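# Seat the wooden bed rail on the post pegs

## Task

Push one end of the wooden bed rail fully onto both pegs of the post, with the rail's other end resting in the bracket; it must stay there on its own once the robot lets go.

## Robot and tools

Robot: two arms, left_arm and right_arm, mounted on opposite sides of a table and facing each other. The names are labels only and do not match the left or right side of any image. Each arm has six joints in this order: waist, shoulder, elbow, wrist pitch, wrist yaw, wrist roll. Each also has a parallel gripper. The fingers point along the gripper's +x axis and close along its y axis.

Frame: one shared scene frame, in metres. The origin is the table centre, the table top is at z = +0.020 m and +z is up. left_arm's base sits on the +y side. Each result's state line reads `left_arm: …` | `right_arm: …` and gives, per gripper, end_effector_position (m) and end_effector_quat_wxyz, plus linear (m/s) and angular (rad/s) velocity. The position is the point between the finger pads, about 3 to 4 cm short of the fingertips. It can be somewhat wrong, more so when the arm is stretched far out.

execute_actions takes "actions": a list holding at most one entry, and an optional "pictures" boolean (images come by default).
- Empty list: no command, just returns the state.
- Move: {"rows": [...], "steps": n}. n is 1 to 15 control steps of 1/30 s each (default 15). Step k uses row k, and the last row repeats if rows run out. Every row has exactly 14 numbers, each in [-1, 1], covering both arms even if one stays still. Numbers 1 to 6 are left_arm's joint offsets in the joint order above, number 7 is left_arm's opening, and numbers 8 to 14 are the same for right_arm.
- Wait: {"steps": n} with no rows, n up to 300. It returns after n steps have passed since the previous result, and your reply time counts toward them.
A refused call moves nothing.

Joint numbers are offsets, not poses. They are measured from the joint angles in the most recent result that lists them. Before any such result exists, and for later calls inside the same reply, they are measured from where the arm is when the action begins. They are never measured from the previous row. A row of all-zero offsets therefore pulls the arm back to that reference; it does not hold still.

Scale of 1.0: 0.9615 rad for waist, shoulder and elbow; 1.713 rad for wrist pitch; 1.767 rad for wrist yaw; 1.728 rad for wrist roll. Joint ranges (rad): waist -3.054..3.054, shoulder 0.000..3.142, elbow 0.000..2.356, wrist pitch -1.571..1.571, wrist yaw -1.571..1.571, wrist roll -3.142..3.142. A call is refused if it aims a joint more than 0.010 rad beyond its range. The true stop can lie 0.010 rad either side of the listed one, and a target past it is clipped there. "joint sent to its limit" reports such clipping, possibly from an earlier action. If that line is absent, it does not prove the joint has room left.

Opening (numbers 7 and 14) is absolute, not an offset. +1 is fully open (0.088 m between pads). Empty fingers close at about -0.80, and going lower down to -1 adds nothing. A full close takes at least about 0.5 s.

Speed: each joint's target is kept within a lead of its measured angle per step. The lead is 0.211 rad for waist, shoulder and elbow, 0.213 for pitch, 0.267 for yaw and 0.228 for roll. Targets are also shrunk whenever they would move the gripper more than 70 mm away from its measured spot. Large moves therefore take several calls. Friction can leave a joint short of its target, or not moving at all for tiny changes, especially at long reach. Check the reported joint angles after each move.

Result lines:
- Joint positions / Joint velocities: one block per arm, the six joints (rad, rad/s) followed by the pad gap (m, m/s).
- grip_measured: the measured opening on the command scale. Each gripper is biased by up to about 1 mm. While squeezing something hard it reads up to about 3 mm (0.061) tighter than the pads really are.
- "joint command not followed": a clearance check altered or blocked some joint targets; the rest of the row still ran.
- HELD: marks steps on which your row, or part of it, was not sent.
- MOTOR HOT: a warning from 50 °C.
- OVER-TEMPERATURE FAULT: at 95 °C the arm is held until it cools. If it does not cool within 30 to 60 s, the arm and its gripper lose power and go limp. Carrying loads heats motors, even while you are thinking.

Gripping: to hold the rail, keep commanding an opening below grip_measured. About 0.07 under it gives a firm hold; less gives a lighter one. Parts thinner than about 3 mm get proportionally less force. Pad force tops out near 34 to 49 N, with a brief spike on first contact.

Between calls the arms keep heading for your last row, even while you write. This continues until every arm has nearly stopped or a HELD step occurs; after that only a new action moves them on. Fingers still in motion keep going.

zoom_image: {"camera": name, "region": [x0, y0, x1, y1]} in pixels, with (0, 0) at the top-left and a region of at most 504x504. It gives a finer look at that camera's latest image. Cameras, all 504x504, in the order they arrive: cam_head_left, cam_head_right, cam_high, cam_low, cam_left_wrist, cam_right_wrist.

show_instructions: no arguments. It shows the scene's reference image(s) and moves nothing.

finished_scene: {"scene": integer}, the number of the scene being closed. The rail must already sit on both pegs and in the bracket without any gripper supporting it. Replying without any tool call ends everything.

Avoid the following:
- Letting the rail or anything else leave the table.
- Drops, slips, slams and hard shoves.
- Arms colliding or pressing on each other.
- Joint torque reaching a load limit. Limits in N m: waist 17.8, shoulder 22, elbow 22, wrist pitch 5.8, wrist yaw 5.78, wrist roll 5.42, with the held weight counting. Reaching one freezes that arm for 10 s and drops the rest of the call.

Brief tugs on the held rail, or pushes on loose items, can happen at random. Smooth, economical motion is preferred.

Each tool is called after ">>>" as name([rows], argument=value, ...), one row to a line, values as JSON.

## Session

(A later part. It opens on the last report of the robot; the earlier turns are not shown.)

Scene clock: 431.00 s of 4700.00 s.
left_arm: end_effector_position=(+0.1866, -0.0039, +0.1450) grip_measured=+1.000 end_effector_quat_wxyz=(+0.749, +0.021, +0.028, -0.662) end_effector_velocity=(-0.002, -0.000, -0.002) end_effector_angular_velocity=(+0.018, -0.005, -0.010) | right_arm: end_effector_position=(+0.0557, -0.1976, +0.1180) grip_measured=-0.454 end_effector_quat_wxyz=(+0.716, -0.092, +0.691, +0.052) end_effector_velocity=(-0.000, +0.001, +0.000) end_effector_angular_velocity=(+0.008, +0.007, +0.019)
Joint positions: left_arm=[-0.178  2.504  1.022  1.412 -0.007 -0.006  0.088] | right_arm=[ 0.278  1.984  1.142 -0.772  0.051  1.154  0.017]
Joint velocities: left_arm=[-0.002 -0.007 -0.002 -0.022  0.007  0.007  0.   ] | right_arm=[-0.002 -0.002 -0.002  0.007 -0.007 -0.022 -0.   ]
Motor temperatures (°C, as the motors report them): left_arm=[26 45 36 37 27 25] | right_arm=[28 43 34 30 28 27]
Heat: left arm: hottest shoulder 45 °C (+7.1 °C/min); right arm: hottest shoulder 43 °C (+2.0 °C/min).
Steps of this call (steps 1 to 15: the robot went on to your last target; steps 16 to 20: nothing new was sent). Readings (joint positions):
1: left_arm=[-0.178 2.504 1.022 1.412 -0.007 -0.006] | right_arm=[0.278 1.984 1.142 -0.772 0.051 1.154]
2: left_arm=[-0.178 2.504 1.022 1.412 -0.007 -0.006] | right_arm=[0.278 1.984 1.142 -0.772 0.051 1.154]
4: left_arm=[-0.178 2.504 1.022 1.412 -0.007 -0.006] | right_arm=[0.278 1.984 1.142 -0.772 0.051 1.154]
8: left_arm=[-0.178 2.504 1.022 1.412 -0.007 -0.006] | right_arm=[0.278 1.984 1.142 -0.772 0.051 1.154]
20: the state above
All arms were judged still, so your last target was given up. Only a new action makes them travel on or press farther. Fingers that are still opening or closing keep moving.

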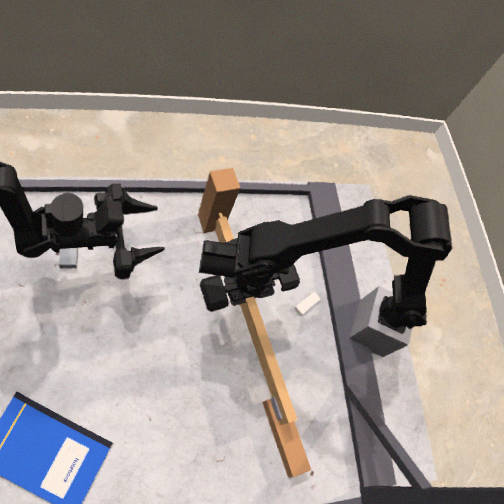

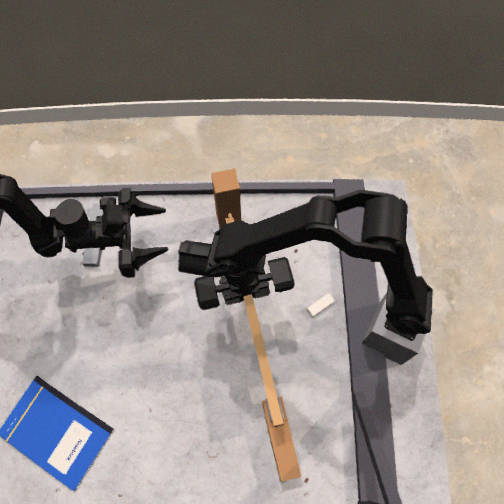

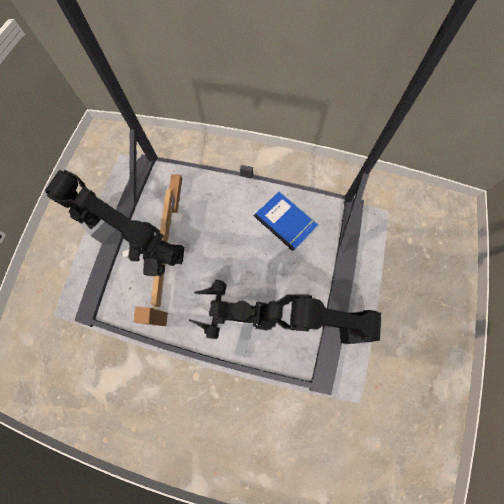

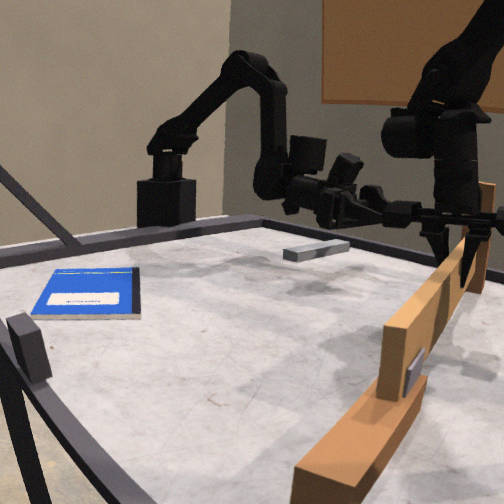

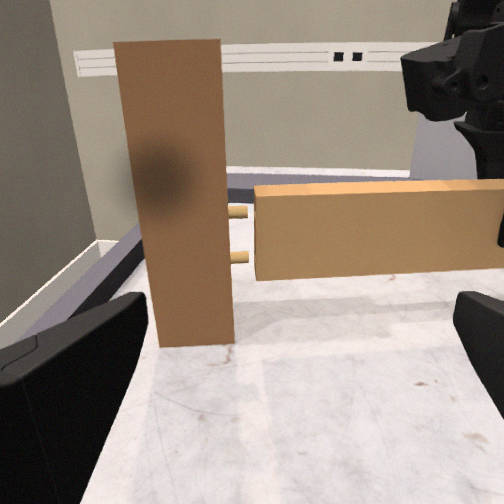

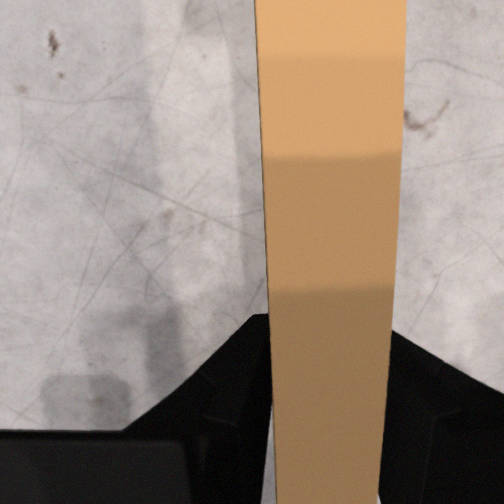

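>>> execute_actions([
  {"rows":[[0,0,0,0,0,0,1,0,-0.033,0,0,0,0,-0.6]]},
], pictures=false)

>>> execute_actions([
  {"steps":20},
])

>>> zoom_image(camera="cam_left_wrist", region=[200, 165, 300, 285])

Scene clock: 434.17 s of 4700.00 s.
left_arm: end_effector_position=(+0.1866, -0.0039, +0.1450) grip_measured=+1.000 end_effector_quat_wxyz=(+0.749, +0.021, +0.028, -0.662) end_effector_velocity=(-0.000, +0.001, -0.004) end_effector_angular_velocity=(+0.011, +0.008, +0.005) | right_arm: end_effector_position=(+0.0556, -0.1975, +0.1193) grip_measured=-0.454 end_effector_quat_wxyz=(+0.715, -0.091, +0.691, +0.053) end_effector_velocity=(-0.002, -0.000, +0.001) end_effector_angular_velocity=(-0.002, +0.009, +0.024)
Joint positions: left_arm=[-0.178  2.504  1.022  1.412 -0.007 -0.006  0.088] | right_arm=[ 0.278  1.98   1.142 -0.774  0.05   1.153  0.017]
Joint velocities: left_arm=[-0.002  0.002 -0.002 -0.007 -0.007 -0.007  0.   ] | right_arm=[ 0.002 -0.002  0.002 -0.007 -0.007 -0.022 -0.   ]
Motor temperatures (°C, as the motors report them): left_arm=[26 45 36 37 27 25] | right_arm=[28 44 34 30 28 27]
Heat: left arm: hottest shoulder 45 °C (+7.1 °C/min); right arm: hottest shoulder 44 °C (+3.0 °C/min).
Steps of this call (steps 1 to 80: nothing new was sent; steps 81 to 95: all 15 steps of this action). Readings (joint positions):
81: left_arm=[-0.178 2.504 1.022 1.412 -0.007 -0.006] | right_arm=[0.278 1.983 1.142 -0.772 0.051 1.154]
82: left_arm=[-0.178 2.504 1.022 1.412 -0.007 -0.006] | right_arm=[0.278 1.983 1.142 -0.772 0.051 1.154]
84: left_arm=[-0.178 2.504 1.022 1.412 -0.007 -0.006] | right_arm=[0.278 1.981 1.142 -0.773 0.050 1.153]
88: left_arm=[-0.178 2.504 1.022 1.412 -0.007 -0.006] | right_arm=[0.278 1.980 1.142 -0.774 0.050 1.153]
95: the state above

Scene clock: 434.83 s of 4700.00 s.
left_arm: end_effector_position=(+0.1866, -0.0039, +0.1450) grip_measured=+1.000 end_effector_quat_wxyz=(+0.749, +0.021, +0.028, -0.662) end_effector_velocity=(-0.002, +0.000, -0.001) end_effector_angular_velocity=(+0.006, +0.009, -0.009) | right_arm: end_effector_position=(+0.0556, -0.1975, +0.1193) grip_measured=-0.454 end_effector_quat_wxyz=(+0.715, -0.091, +0.691, +0.053) end_effector_velocity=(-0.002, -0.000, +0.001) end_effector_angular_velocity=(-0.001, +0.008, +0.009)
Joint positions: left_arm=[-0.178  2.504  1.022  1.412 -0.007 -0.006  0.088] | right_arm=[ 0.278  1.98   1.142 -0.774  0.05   1.153  0.017]
Joint velocities: left_arm=[-0.002 -0.002 -0.002 -0.007  0.007 -0.007  0.   ] | right_arm=[ 0.002 -0.002  0.002 -0.007 -0.007 -0.007  0.   ]
Motor temperatures (°C, as the motors report them): left_arm=[26 45 36 37 27 25] | right_arm=[28 44 34 30 28 27]
Heat: left arm: hottest shoulder 45 °C (+7.1 °C/min); right arm: hottest shoulder 44 °C (+3.0 °C/min).
Steps of this call (steps 1 to 15: the robot went on to your last target; steps 16 to 20: nothing new was sent). Readings (joint positions):
1: left_arm=[-0.178 2.504 1.022 1.412 -0.007 -0.006] | right_arm=[0.278 1.980 1.142 -0.774 0.050 1.153]
2: left_arm=[-0.178 2.504 1.022 1.412 -0.007 -0.006] | right_arm=[0.278 1.980 1.142 -0.774 0.050 1.153]
4: left_arm=[-0.178 2.504 1.022 1.412 -0.007 -0.006] | right_arm=[0.278 1.980 1.142 -0.774 0.050 1.153]
8: left_arm=[-0.178 2.504 1.022 1.412 -0.007 -0.006] | right_arm=[0.278 1.980 1.142 -0.774 0.050 1.153]
20: the state above
All arms were judged still, so your last target was given up. Only a new action makes them travel on or press farther. Fingers that are still opening or closing keep moving.

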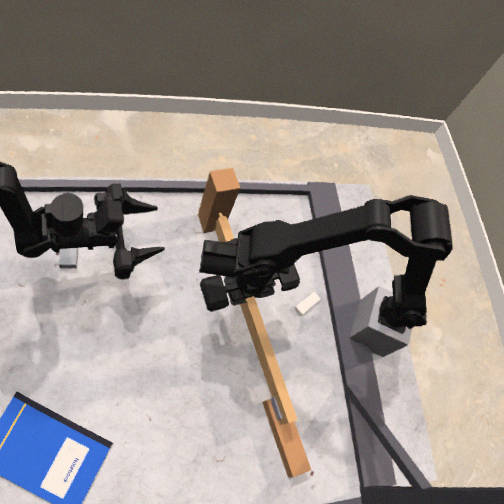

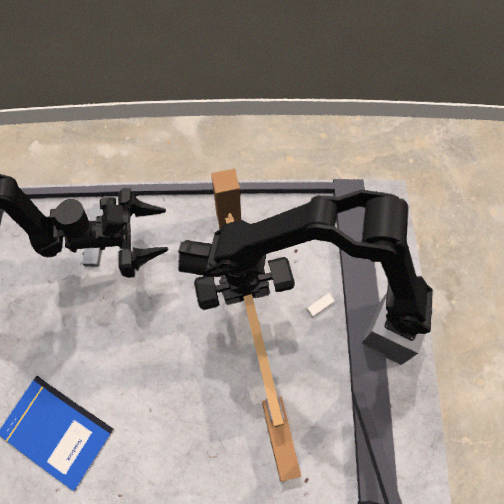

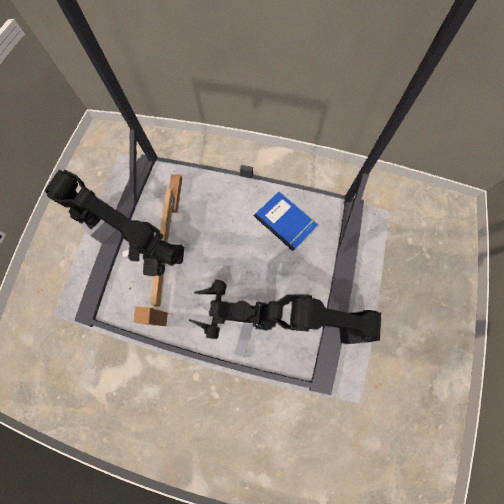

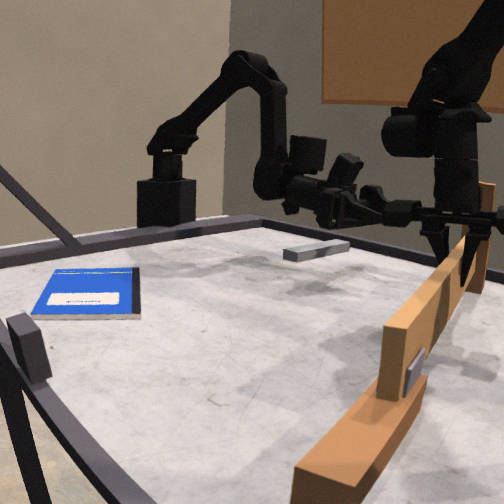

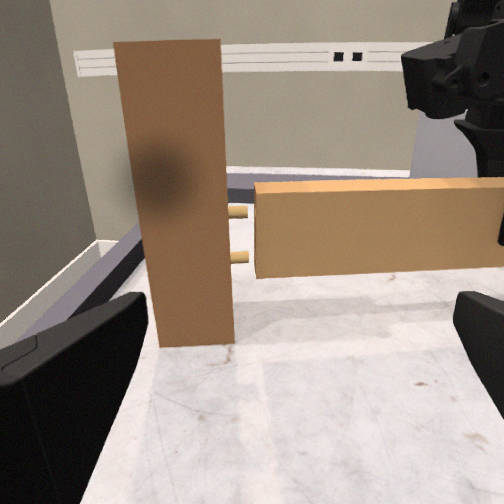

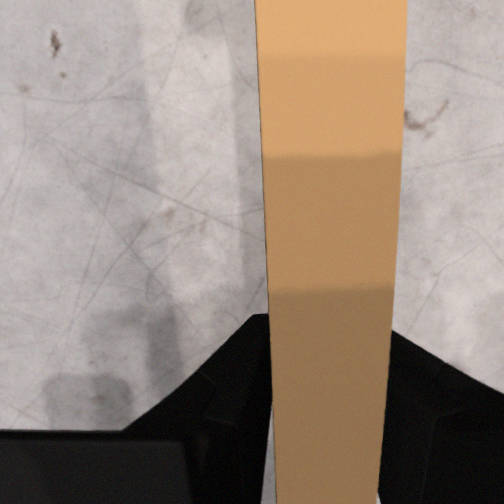

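Region (200, 165, 300, 285) of cam_left_wrist's 504x504 image, scaled by 4.200, with more detail than that image has.

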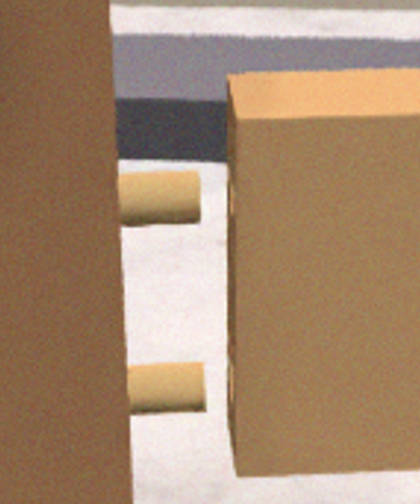

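>>> execute_actions([
  {"rows":[[0,0,0,0,0,0,1,-0.07,-0.02,0.015,0.004,0,-0.04,-0.6]]},
], pictures=false)

>>> execute_actions([
  {"steps":20},
])

>>> zoom_image(camera="cam_left_wrist", region=[200, 165, 300, 285])

Scene clock: 439.70 s of 4700.00 s.
left_arm: end_effector_position=(+0.1866, -0.0039, +0.1450) grip_measured=+1.000 end_effector_quat_wxyz=(+0.749, +0.021, +0.028, -0.662) end_effector_velocity=(+0.000, +0.001, -0.004) end_effector_angular_velocity=(+0.019, +0.025, -0.003) | right_arm: end_effector_position=(+0.0619, -0.1985, +0.1191) grip_measured=-0.454 end_effector_quat_wxyz=(+0.703, -0.092, +0.703, +0.063) end_effector_velocity=(-0.005, -0.004, +0.000) end_effector_angular_velocity=(-0.016, +0.027, +0.009)
Joint positions: left_arm=[-0.178  2.504  1.022  1.412 -0.007 -0.006  0.088] | right_arm=[ 0.242  1.98   1.142 -0.771  0.015  1.101  0.017]
Joint velocities: left_arm=[ 0.002 -0.002 -0.002 -0.022  0.007 -0.022  0.   ] | right_arm=[ 0.002 -0.002 -0.002 -0.022 -0.022 -0.007  0.   ]
Motor temperatures (°C, as the motors report them): left_arm=[26 46 36 38 27 25] | right_arm=[28 45 34 30 28 27]
Heat: left arm: hottest shoulder 46 °C (+8.1 °C/min); right arm: hottest shoulder 45 °C (+3.0 °C/min).
Steps of this call (steps 1 to 90: nothing new was sent; then 1.37 s passed at rest; steps 91 to 105: all 15 steps of this action). Readings (joint positions):
91: left_arm=[-0.178 2.504 1.022 1.412 -0.007 -0.006] | right_arm=[0.272 1.980 1.142 -0.774 0.041 1.136]
92: left_arm=[-0.178 2.504 1.022 1.412 -0.007 -0.006] | right_arm=[0.262 1.980 1.142 -0.774 0.028 1.126]
94: left_arm=[-0.178 2.504 1.022 1.412 -0.007 -0.006] | right_arm=[0.245 1.980 1.142 -0.771 0.019 1.111]
98: left_arm=[-0.178 2.504 1.022 1.412 -0.007 -0.006] | right_arm=[0.242 1.980 1.142 -0.771 0.015 1.103]
105: the state above

Scene clock: 440.37 s of 4700.00 s.
left_arm: end_effector_position=(+0.1866, -0.0039, +0.1450) grip_measured=+1.000 end_effector_quat_wxyz=(+0.749, +0.021, +0.028, -0.662) end_effector_velocity=(-0.000, +0.000, -0.001) end_effector_angular_velocity=(+0.006, +0.008, +0.005) | right_arm: end_effector_position=(+0.0619, -0.1985, +0.1191) grip_measured=-0.454 end_effector_quat_wxyz=(+0.703, -0.092, +0.703, +0.063) end_effector_velocity=(+0.001, -0.002, +0.002) end_effector_angular_velocity=(-0.004, -0.007, -0.009)
Joint positions: left_arm=[-0.178  2.504  1.022  1.412 -0.007 -0.006  0.088] | right_arm=[ 0.242  1.98   1.142 -0.771  0.015  1.101  0.017]
Joint velocities: left_arm=[-0.002 -0.002 -0.002 -0.007 -0.007 -0.007  0.   ] | right_arm=[-0.002 -0.007 -0.002 -0.007  0.007  0.007  0.   ]
Motor temperatures (°C, as the motors report them): left_arm=[26 46 36 38 27 25] | right_arm=[28 46 34 30 28 27]
Heat: left arm: hottest shoulder 46 °C (+8.0 °C/min); right arm: hottest shoulder 46 °C (+4.0 °C/min).
Steps of this call (steps 1 to 15: the robot went on to your last target; steps 16 to 20: nothing new was sent). Readings (joint positions):
1: left_arm=[-0.178 2.504 1.022 1.412 -0.007 -0.006] | right_arm=[0.242 1.980 1.142 -0.771 0.015 1.101]
2: left_arm=[-0.178 2.504 1.022 1.412 -0.007 -0.006] | right_arm=[0.242 1.980 1.142 -0.771 0.015 1.101]
4: left_arm=[-0.178 2.504 1.022 1.412 -0.007 -0.006] | right_arm=[0.242 1.980 1.142 -0.771 0.015 1.101]
8: left_arm=[-0.178 2.504 1.022 1.412 -0.007 -0.006] | right_arm=[0.242 1.980 1.142 -0.771 0.015 1.101]
20: the state above
All arms were judged still, so your last target was given up. Only a new action makes them travel on or press farther. Fingers that are still opening or closing keep moving.

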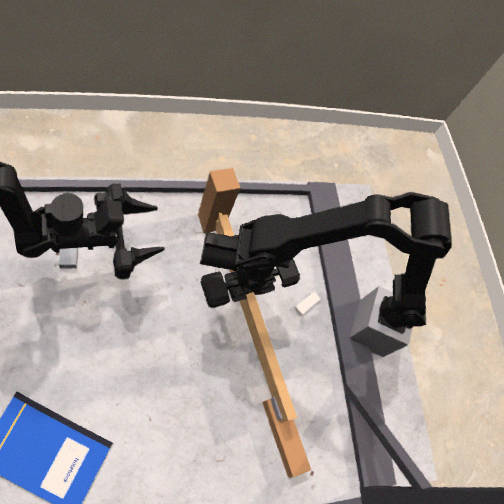

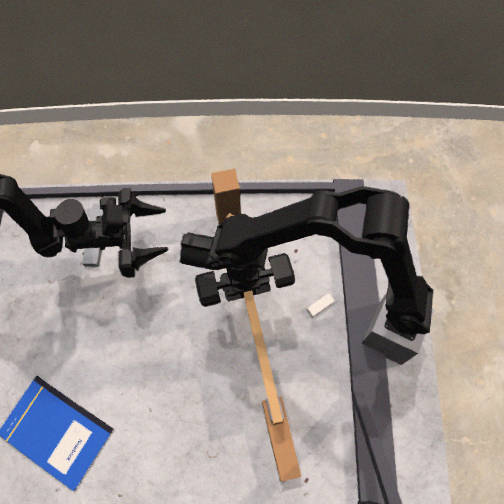

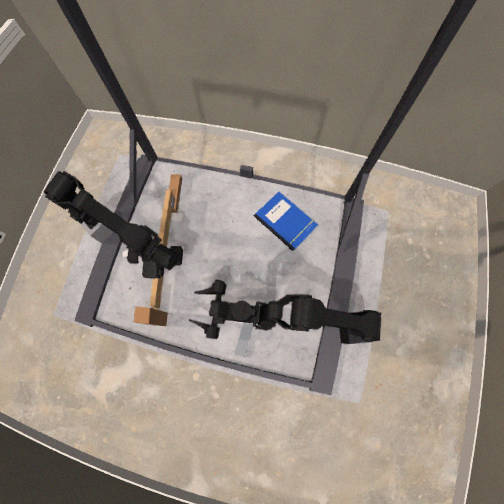

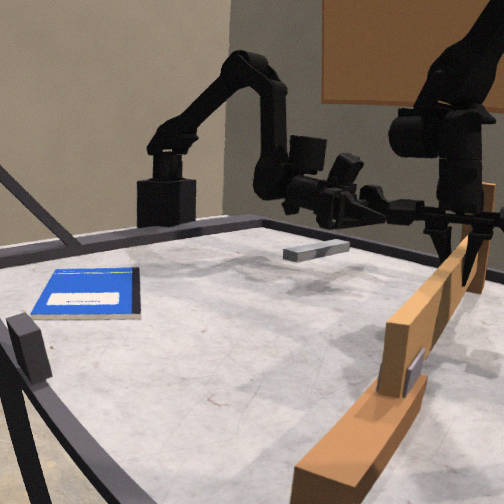

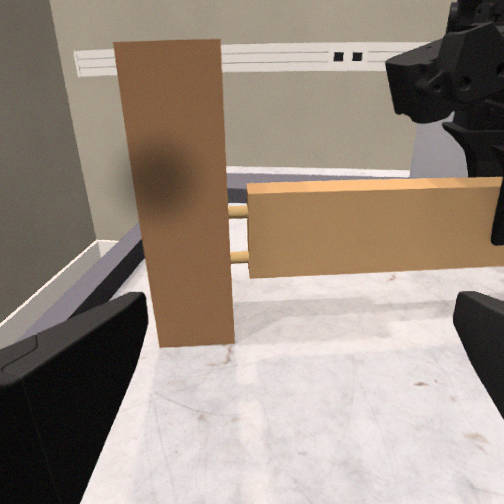

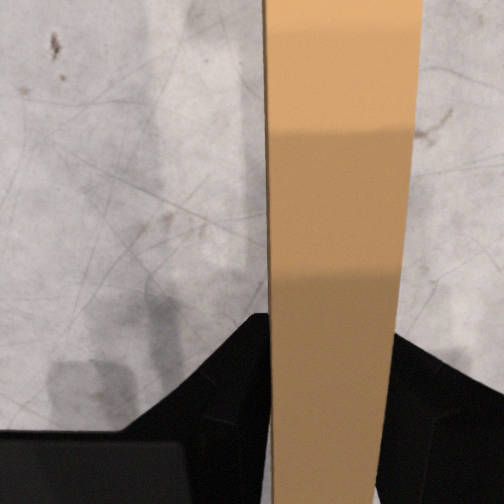

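Region (200, 165, 300, 285) of cam_left_wrist's 504x504 image, scaled by 4.200, with more detail than that image has.

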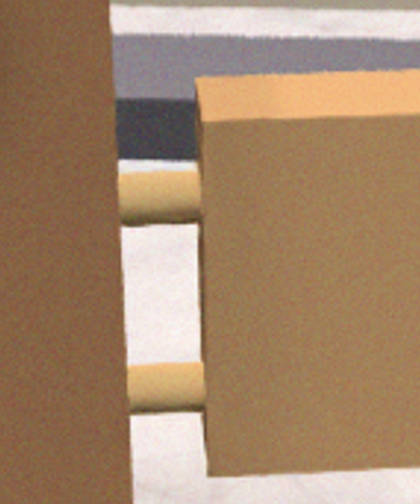

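>>> execute_actions([
  {"rows":[[0,0,0,0,0,0,1,-0.07,-0.02,0.015,0.0,0,-0.04,-0.6],[0,0,0,0,0,0,1,-0.07,-0.02,0.015,0.0,0,-0.04,-0.6],[0,0,0,0,0,0,1,-0.07,-0.02,0.015,0.0,0,-0.04,-0.6],[0,0,0,0,0,0,1,-0.07,-0.02,0.015,0.0,0,-0.04,-0.6],[0,0,0,0,0,0,1,-0.07,-0.02,0.015,0.004,0,-0.04,-0.6],[0,0,0,0,0,0,1,-0.07,-0.02,0.015,0.008,0,-0.04,-0.6],[0,0,0,0,0,0,1,-0.07,-0.02,0.015,0.012,0,-0.04,-0.6],[0,0,0,0,0,0,1,-0.07,-0.02,0.015,0.016,0,-0.04,-0.6],[0,0,0,0,0,0,1,-0.07,-0.02,0.015,0.02,0,-0.04,-0.6]]},
], pictures=false)

>>> execute_actions([
  {"steps":20},
])

>>> zoom_image(camera="cam_left_wrist", region=[200, 165, 300, 285])

Scene clock: 446.23 s of 4700.00 s.
left_arm: end_effector_position=(+0.1866, -0.0039, +0.1450) grip_measured=+1.000 end_effector_quat_wxyz=(+0.749, +0.021, +0.028, -0.662) end_effector_velocity=(-0.003, +0.001, -0.003) end_effector_angular_velocity=(+0.011, +0.008, +0.000) | right_arm: end_effector_position=(+0.0638, -0.1985, +0.1191) grip_measured=-0.454 end_effector_quat_wxyz=(+0.687, -0.091, +0.717, +0.076) end_effector_velocity=(+0.001, -0.003, +0.000) end_effector_angular_velocity=(-0.008, -0.004, +0.020)
Joint positions: left_arm=[-0.178  2.504  1.022  1.412 -0.007 -0.006  0.088] | right_arm=[ 0.216  1.98   1.142 -0.769 -0.03   1.056  0.017]
Joint velocities: left_arm=[-0.007 -0.002 -0.007 -0.007 -0.007 -0.007  0.   ] | right_arm=[-0.002 -0.002 -0.002 -0.007  0.007 -0.022  0.   ]
Motor temperatures (°C, as the motors report them): left_arm=[26 46 35 38 27 25] | right_arm=[29 46 35 30 29 27]
Heat: left arm: hottest shoulder 46 °C (+7.1 °C/min); right arm: hottest shoulder 46 °C (+4.1 °C/min).
Steps of this call (steps 1 to 90: nothing new was sent; then 2.37 s passed at rest; steps 91 to 105: all 15 steps of this action). Readings (joint positions):
91: left_arm=[-0.178 2.504 1.022 1.412 -0.007 -0.006] | right_arm=[0.238 1.980 1.142 -0.772 0.008 1.087]
92: left_arm=[-0.178 2.504 1.022 1.412 -0.007 -0.006] | right_arm=[0.230 1.980 1.142 -0.773 -0.006 1.077]
94: left_arm=[-0.178 2.504 1.022 1.412 -0.007 -0.006] | right_arm=[0.219 1.980 1.142 -0.773 -0.025 1.065]
98: left_arm=[-0.178 2.504 1.022 1.412 -0.007 -0.006] | right_arm=[0.216 1.980 1.142 -0.772 -0.030 1.058]
105: the state above

Scene clock: 446.90 s of 4700.00 s.
left_arm: end_effector_position=(+0.1866, -0.0039, +0.1450) grip_measured=+1.000 end_effector_quat_wxyz=(+0.749, +0.021, +0.028, -0.662) end_effector_velocity=(-0.000, +0.001, -0.004) end_effector_angular_velocity=(+0.023, -0.005, +0.004) | right_arm: end_effector_position=(+0.0638, -0.1984, +0.1191) grip_measured=-0.454 end_effector_quat_wxyz=(+0.687, -0.091, +0.717, +0.076) end_effector_velocity=(-0.001, -0.001, +0.002) end_effector_angular_velocity=(+0.001, +0.008, +0.019)
Joint positions: left_arm=[-0.178  2.504  1.022  1.412 -0.007 -0.006  0.088] | right_arm=[ 0.216  1.98   1.142 -0.768 -0.03   1.056  0.017]
Joint velocities: left_arm=[-0.002 -0.002 -0.002 -0.022 -0.007  0.007  0.   ] | right_arm=[-0.002 -0.007 -0.002 -0.007 -0.007 -0.022 -0.   ]
Motor temperatures (°C, as the motors report them): left_arm=[26 46 35 38 27 25] | right_arm=[29 46 35 30 29 27]
Heat: left arm: hottest shoulder 46 °C (+7.0 °C/min); right arm: hottest shoulder 46 °C (+4.0 °C/min).
Steps of this call (steps 1 to 15: the robot went on to your last target; steps 16 to 20: nothing new was sent). Readings (joint positions):
1: left_arm=[-0.178 2.504 1.022 1.412 -0.007 -0.006] | right_arm=[0.216 1.980 1.142 -0.769 -0.030 1.056]
2: left_arm=[-0.178 2.504 1.022 1.412 -0.007 -0.006] | right_arm=[0.216 1.980 1.142 -0.769 -0.030 1.056]
4: left_arm=[-0.178 2.504 1.022 1.412 -0.007 -0.006] | right_arm=[0.216 1.980 1.142 -0.768 -0.030 1.056]
8: left_arm=[-0.178 2.504 1.022 1.412 -0.007 -0.006] | right_arm=[0.216 1.980 1.142 -0.768 -0.030 1.056]
20: the state above
All arms were judged still, so your last target was given up. Only a new action makes them travel on or press farther. Fingers that are still opening or closing keep moving.

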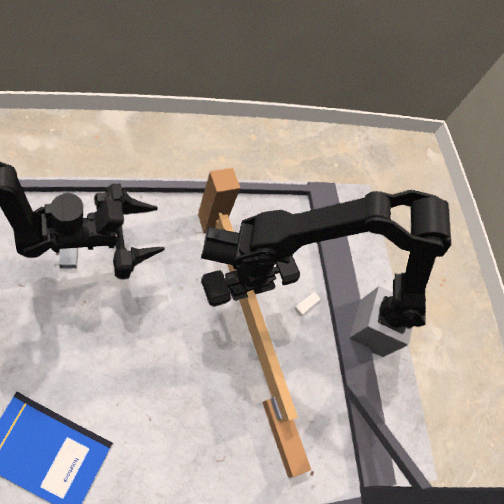

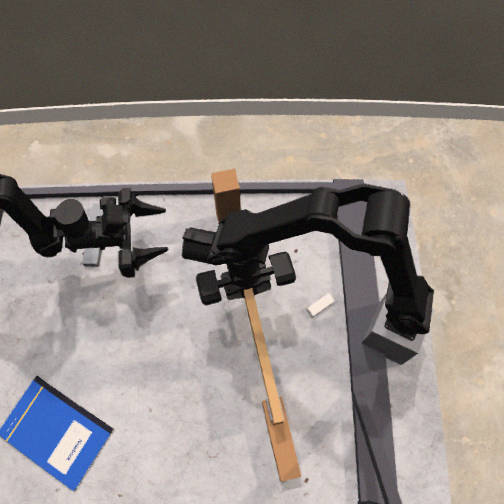

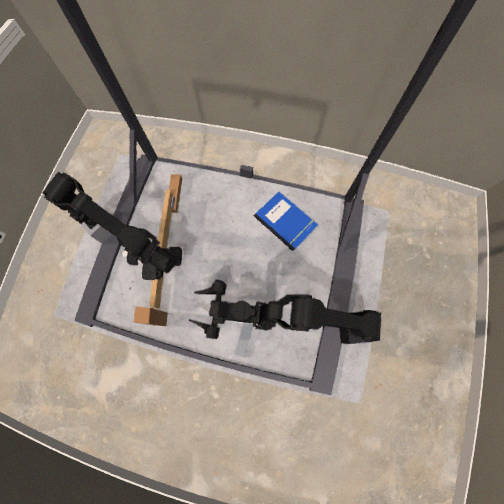

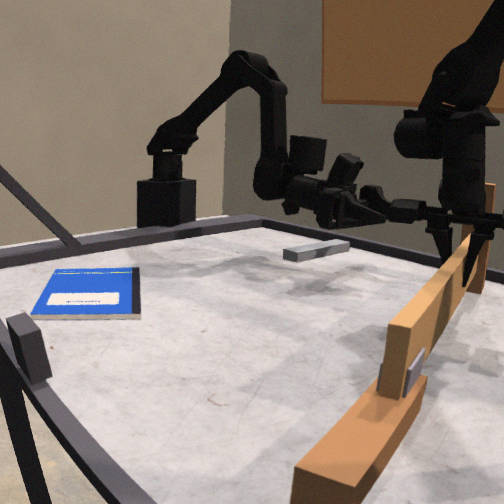

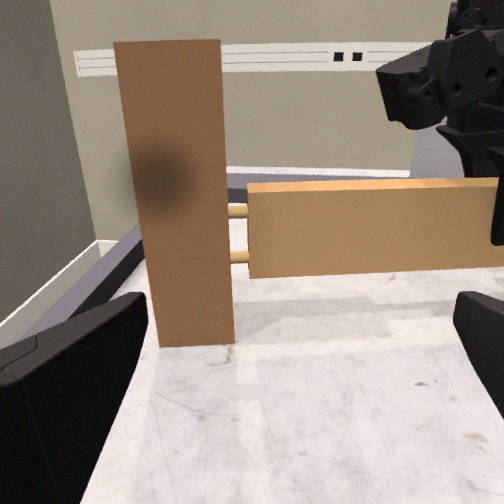

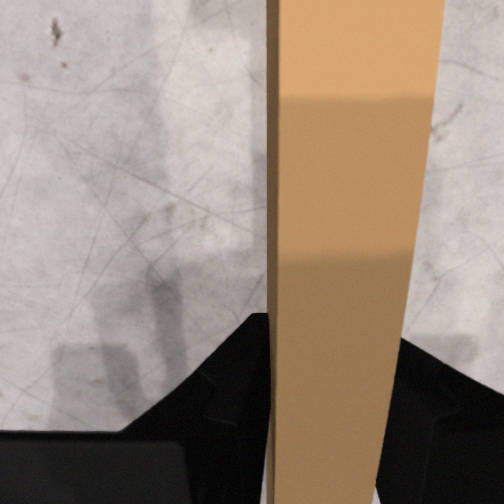

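Region (200, 165, 300, 285) of cam_left_wrist's 504x504 image, scaled by 4.200, with more detail than that image has.

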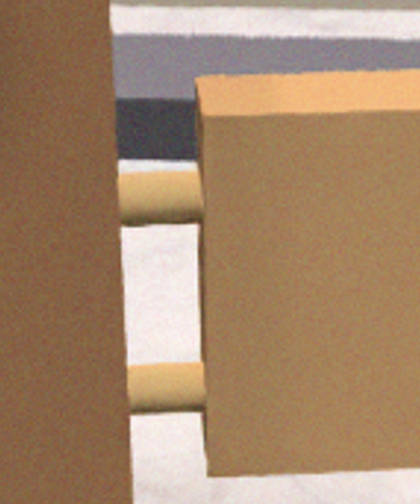

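>>> execute_actions([
  {"rows":[[0,-0.333,0.391,-0.68,0,0,1,0.06,-0.02,0.015,0,0.02,0.04,-0.6]]},
], pictures=false)

>>> execute_actions([
  {"steps":40},
])

>>> zoom_image(camera="cam_left_wrist", region=[200, 180, 300, 290])

Scene clock: 450.70 s of 4700.00 s.
left_arm: end_effector_position=(+0.1952, -0.0773, +0.3167) grip_measured=+1.000 end_effector_quat_wxyz=(+0.749, +0.005, +0.009, -0.662) end_effector_velocity=(+0.003, -0.004, +0.059) end_effector_angular_velocity=(+0.899, +0.112, +0.010) | right_arm: end_effector_position=(+0.0589, -0.1949, +0.1200) grip_measured=-0.454 end_effector_quat_wxyz=(+0.706, -0.089, +0.700, +0.067) end_effector_velocity=(+0.001, -0.006, +0.000) end_effector_angular_velocity=(-0.023, -0.003, -0.024)
Joint positions: left_arm=[-0.178  2.194  1.387  0.786 -0.007 -0.006  0.088] | right_arm=[ 0.255  1.979  1.145 -0.764  0.018  1.113  0.017]
Joint velocities: left_arm=[ 0.002 -0.496  0.349 -1.751 -0.007 -0.007  0.   ] | right_arm=[-0.002 -0.002 -0.002 -0.022  0.007  0.022 -0.   ]
Motor temperatures (°C, as the motors report them): left_arm=[26 47 35 38 27 25] | right_arm=[29 47 35 31 29 27]
Heat: left arm: hottest shoulder 47 °C (+7.0 °C/min); right arm: hottest shoulder 47 °C (+5.0 °C/min).
Steps of this call (steps 1 to 90: nothing new was sent; then 0.30 s passed at rest; steps 91 to 105: all 15 steps of this action). Readings (joint positions):
91: left_arm=[-0.178 2.492 1.036 1.383 -0.007 -0.006] | right_arm=[0.223 1.980 1.142 -0.768 -0.021 1.074]
92: left_arm=[-0.178 2.483 1.057 1.340 -0.007 -0.006] | right_arm=[0.236 1.980 1.142 -0.765 -0.003 1.090]
94: left_arm=[-0.178 2.453 1.106 1.280 -0.007 -0.006] | right_arm=[0.253 1.980 1.144 -0.756 0.010 1.098]
98: left_arm=[-0.178 2.361 1.218 1.163 -0.007 -0.006] | right_arm=[0.255 1.979 1.145 -0.762 0.018 1.111]
105: the state above

Scene clock: 452.03 s of 4700.00 s.
left_arm: end_effector_position=(+0.1917, -0.0479, +0.2205) grip_measured=+1.000 end_effector_quat_wxyz=(+0.724, +0.172, +0.196, -0.639) end_effector_velocity=(-0.001, +0.002, -0.000) end_effector_angular_velocity=(+0.007, +0.003, +0.008) | right_arm: end_effector_position=(+0.0589, -0.1949, +0.1200) grip_measured=-0.454 end_effector_quat_wxyz=(+0.706, -0.089, +0.700, +0.067) end_effector_velocity=(-0.002, -0.005, +0.000) end_effector_angular_velocity=(-0.020, +0.012, -0.010)
Joint positions: left_arm=[-0.178  2.175  1.399  0.248 -0.007 -0.006  0.088] | right_arm=[ 0.255  1.979  1.145 -0.764  0.018  1.114  0.017]
Joint velocities: left_arm=[-0.002 -0.007 -0.007 -0.007 -0.007 -0.007  0.   ] | right_arm=[-0.002 -0.002 -0.002 -0.022 -0.007  0.007 -0.   ]
Motor temperatures (°C, as the motors report them): left_arm=[26 47 35 38 27 25] | right_arm=[29 47 35 31 29 27]
Heat: left arm: hottest shoulder 47 °C (+7.0 °C/min); right arm: hottest shoulder 47 °C (+5.0 °C/min).
Steps of this call (steps 1 to 30: the robot went on to your last target; steps 31 to 40: nothing new was sent). Readings (joint positions):
1: left_arm=[-0.178 2.181 1.397 0.726 -0.007 -0.006] | right_arm=[0.255 1.979 1.145 -0.764 0.018 1.114]
2: left_arm=[-0.178 2.173 1.402 0.665 -0.007 -0.006] | right_arm=[0.255 1.979 1.145 -0.764 0.018 1.114]
4: left_arm=[-0.178 2.171 1.405 0.540 -0.007 -0.006] | right_arm=[0.255 1.979 1.145 -0.764 0.018 1.114]
8: left_arm=[-0.178 2.175 1.400 0.319 -0.007 -0.006] | right_arm=[0.255 1.979 1.145 -0.764 0.018 1.114]
40: the state above
All arms were judged still, so your last target was given up. Only a new action makes them travel on or press farther. Fingers that are still opening or closing keep moving.

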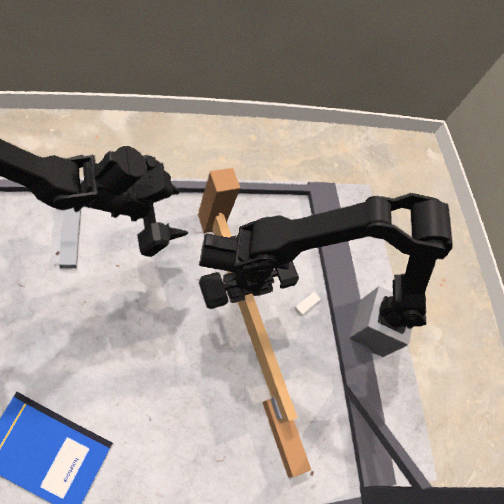

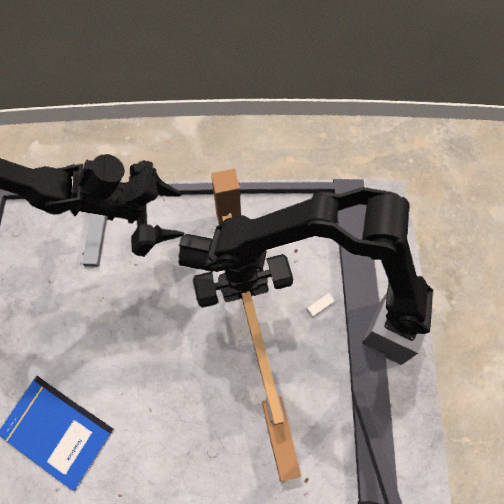

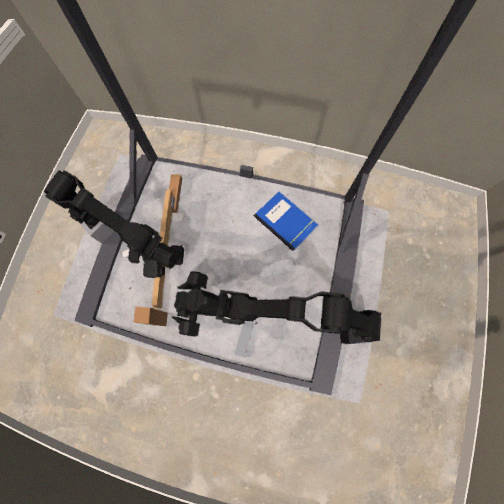

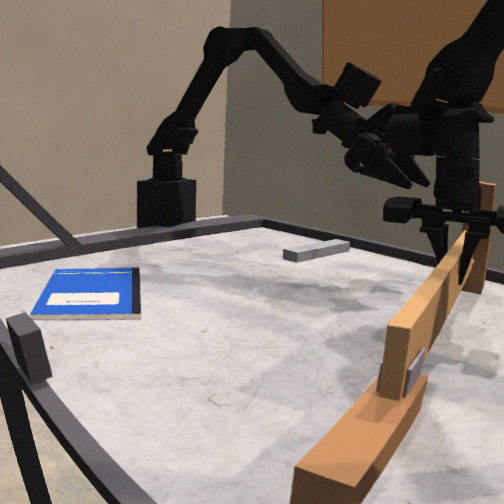

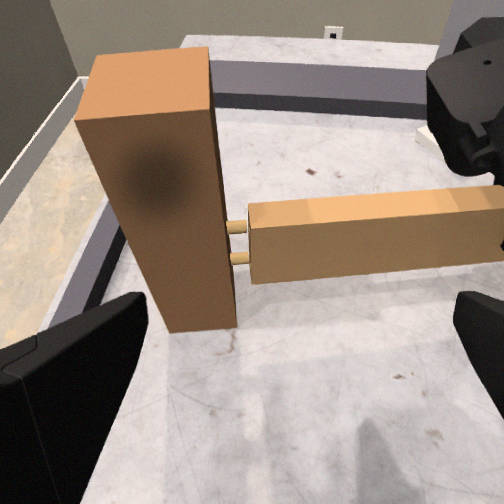

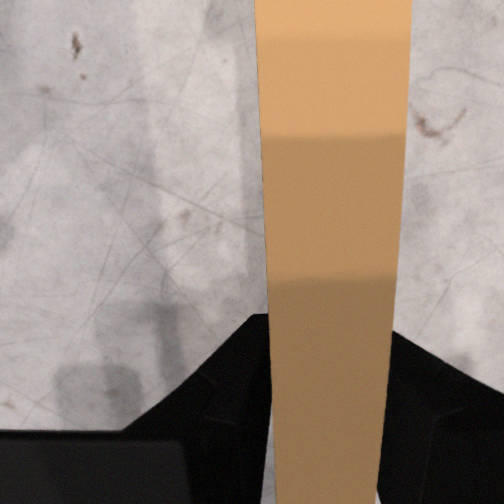

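Region (200, 180, 300, 290) of cam_left_wrist's 504x504 image, scaled by 4.582, with more detail than that image has; it fills the left 458 columns of this view, and the rest is white.

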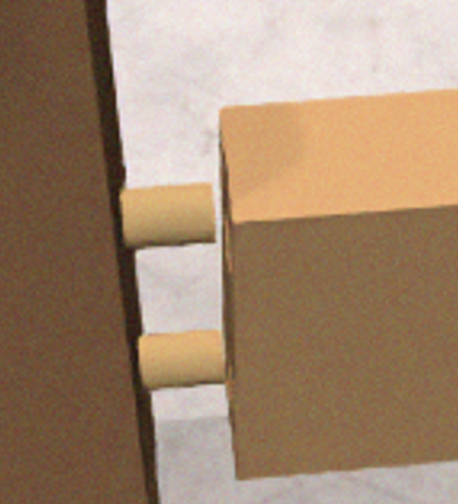

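>>> execute_actions([
  {"rows":[[0,0,0,0,0,0,1,0,0,-0.019,-0.008,0,0,-0.6]]},
], pictures=false)

>>> execute_actions([
  {"steps":20},
])

>>> zoom_image(camera="cam_left_wrist", region=[200, 180, 300, 290])

Scene clock: 458.20 s of 4700.00 s.
left_arm: end_effector_position=(+0.1917, -0.0479, +0.2205) grip_measured=+1.000 end_effector_quat_wxyz=(+0.724, +0.172, +0.196, -0.639) end_effector_velocity=(-0.003, +0.001, -0.001) end_effector_angular_velocity=(+0.005, +0.016, +0.010) | right_arm: end_effector_position=(+0.0586, -0.1991, +0.1186) grip_measured=-0.454 end_effector_quat_wxyz=(+0.704, -0.092, +0.702, +0.060) end_effector_velocity=(-0.002, -0.002, +0.000) end_effector_angular_velocity=(-0.005, +0.009, +0.009)
Joint positions: left_arm=[-0.178  2.175  1.399  0.248 -0.007 -0.006  0.088] | right_arm=[ 0.253  1.979  1.138 -0.771  0.018  1.116  0.017]
Joint velocities: left_arm=[-0.007 -0.002 -0.002 -0.007 -0.007 -0.022  0.   ] | right_arm=[ 0.002 -0.002 -0.002 -0.007 -0.007 -0.007 -0.   ]
Motor temperatures (°C, as the motors report them): left_arm=[26 47 36 38 27 25] | right_arm=[29 47 35 31 29 27]
Heat: left arm: hottest shoulder 47 °C (+6.1 °C/min); right arm: hottest shoulder 47 °C (+5.1 °C/min).
Steps of this call (steps 1 to 90: nothing new was sent; then 2.67 s passed at rest; steps 91 to 105: all 15 steps of this action). Readings (joint positions):
91: left_arm=[-0.178 2.175 1.399 0.248 -0.007 -0.006] | right_arm=[0.255 1.979 1.144 -0.765 0.018 1.114]
92: left_arm=[-0.178 2.175 1.399 0.248 -0.007 -0.006] | right_arm=[0.254 1.979 1.144 -0.767 0.019 1.114]
94: left_arm=[-0.178 2.175 1.399 0.248 -0.007 -0.006] | right_arm=[0.253 1.979 1.141 -0.770 0.018 1.114]
98: left_arm=[-0.178 2.175 1.399 0.248 -0.007 -0.006] | right_arm=[0.253 1.979 1.138 -0.771 0.018 1.116]
105: the state above

Scene clock: 458.87 s of 4700.00 s.
left_arm: end_effector_position=(+0.1917, -0.0479, +0.2205) grip_measured=+1.000 end_effector_quat_wxyz=(+0.724, +0.172, +0.196, -0.639) end_effector_velocity=(+0.002, +0.003, -0.004) end_effector_angular_velocity=(+0.022, -0.002, +0.020) | right_arm: end_effector_position=(+0.0586, -0.1991, +0.1186) grip_measured=-0.454 end_effector_quat_wxyz=(+0.704, -0.092, +0.702, +0.060) end_effector_velocity=(-0.004, -0.004, +0.002) end_effector_angular_velocity=(-0.011, +0.026, +0.004)
Joint positions: left_arm=[-0.178  2.175  1.399  0.248 -0.007 -0.006  0.088] | right_arm=[ 0.253  1.979  1.138 -0.771  0.018  1.116  0.017]
Joint velocities: left_arm=[-0.002 -0.002 -0.002 -0.022 -0.022 -0.007  0.   ] | right_arm=[-0.002 -0.007 -0.002 -0.022 -0.022 -0.007 -0.   ]
Motor temperatures (°C, as the motors report them): left_arm=[26 47 36 38 27 25] | right_arm=[29 47 35 31 29 27]
Heat: left arm: hottest shoulder 47 °C (+6.0 °C/min); right arm: hottest shoulder 47 °C (+5.0 °C/min).
Steps of this call (steps 1 to 15: the robot went on to your last target; steps 16 to 20: nothing new was sent). Readings (joint positions):
1: left_arm=[-0.178 2.175 1.399 0.248 -0.007 -0.006] | right_arm=[0.253 1.979 1.138 -0.771 0.018 1.116]
2: left_arm=[-0.178 2.175 1.399 0.248 -0.007 -0.006] | right_arm=[0.253 1.979 1.138 -0.771 0.018 1.116]
4: left_arm=[-0.178 2.175 1.399 0.248 -0.007 -0.006] | right_arm=[0.253 1.979 1.138 -0.771 0.018 1.116]
8: left_arm=[-0.178 2.175 1.399 0.248 -0.007 -0.006] | right_arm=[0.253 1.979 1.138 -0.771 0.018 1.116]
20: the state above
All arms were judged still, so your last target was given up. Only a new action makes them travel on or press farther. Fingers that are still opening or closing keep moving.

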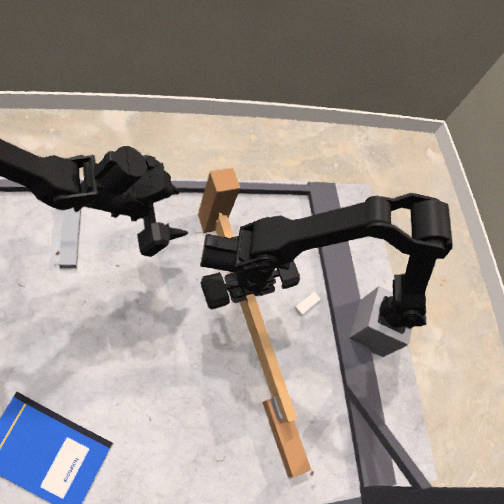

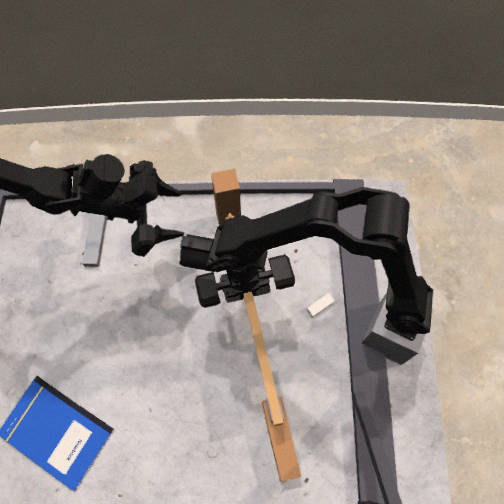

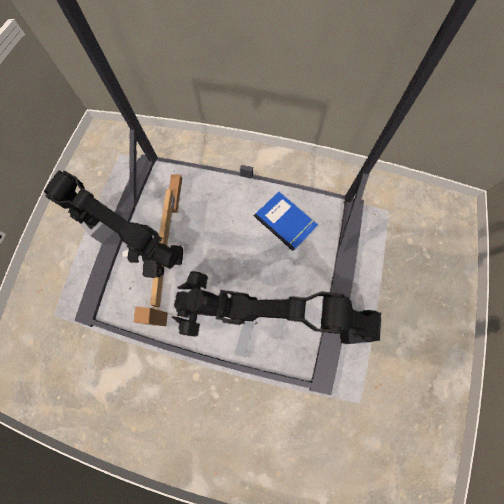

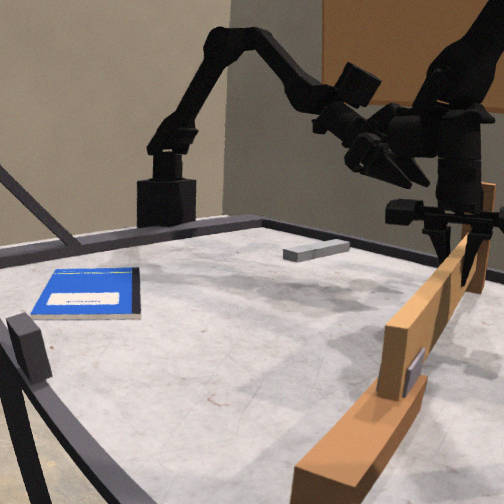

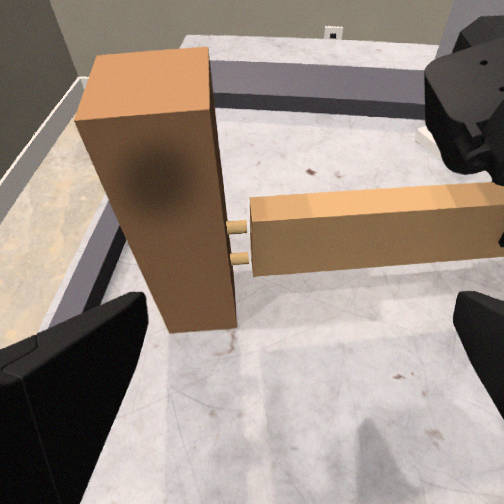

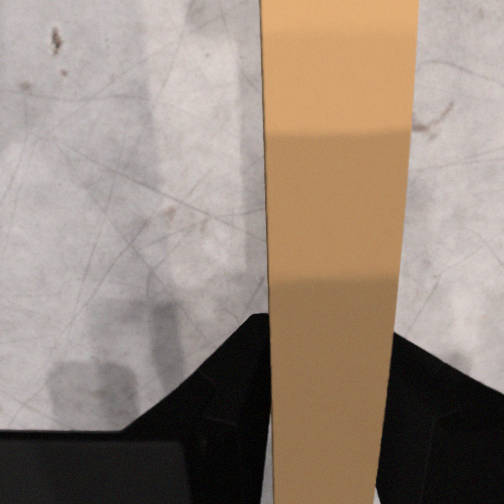

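Region (200, 180, 300, 290) of cam_left_wrist's 504x504 image, scaled by 4.582, with more detail than that image has; it fills the left 458 columns of this view, and the rest is white.

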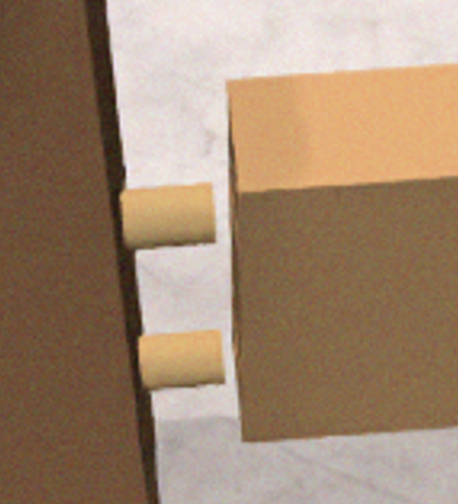

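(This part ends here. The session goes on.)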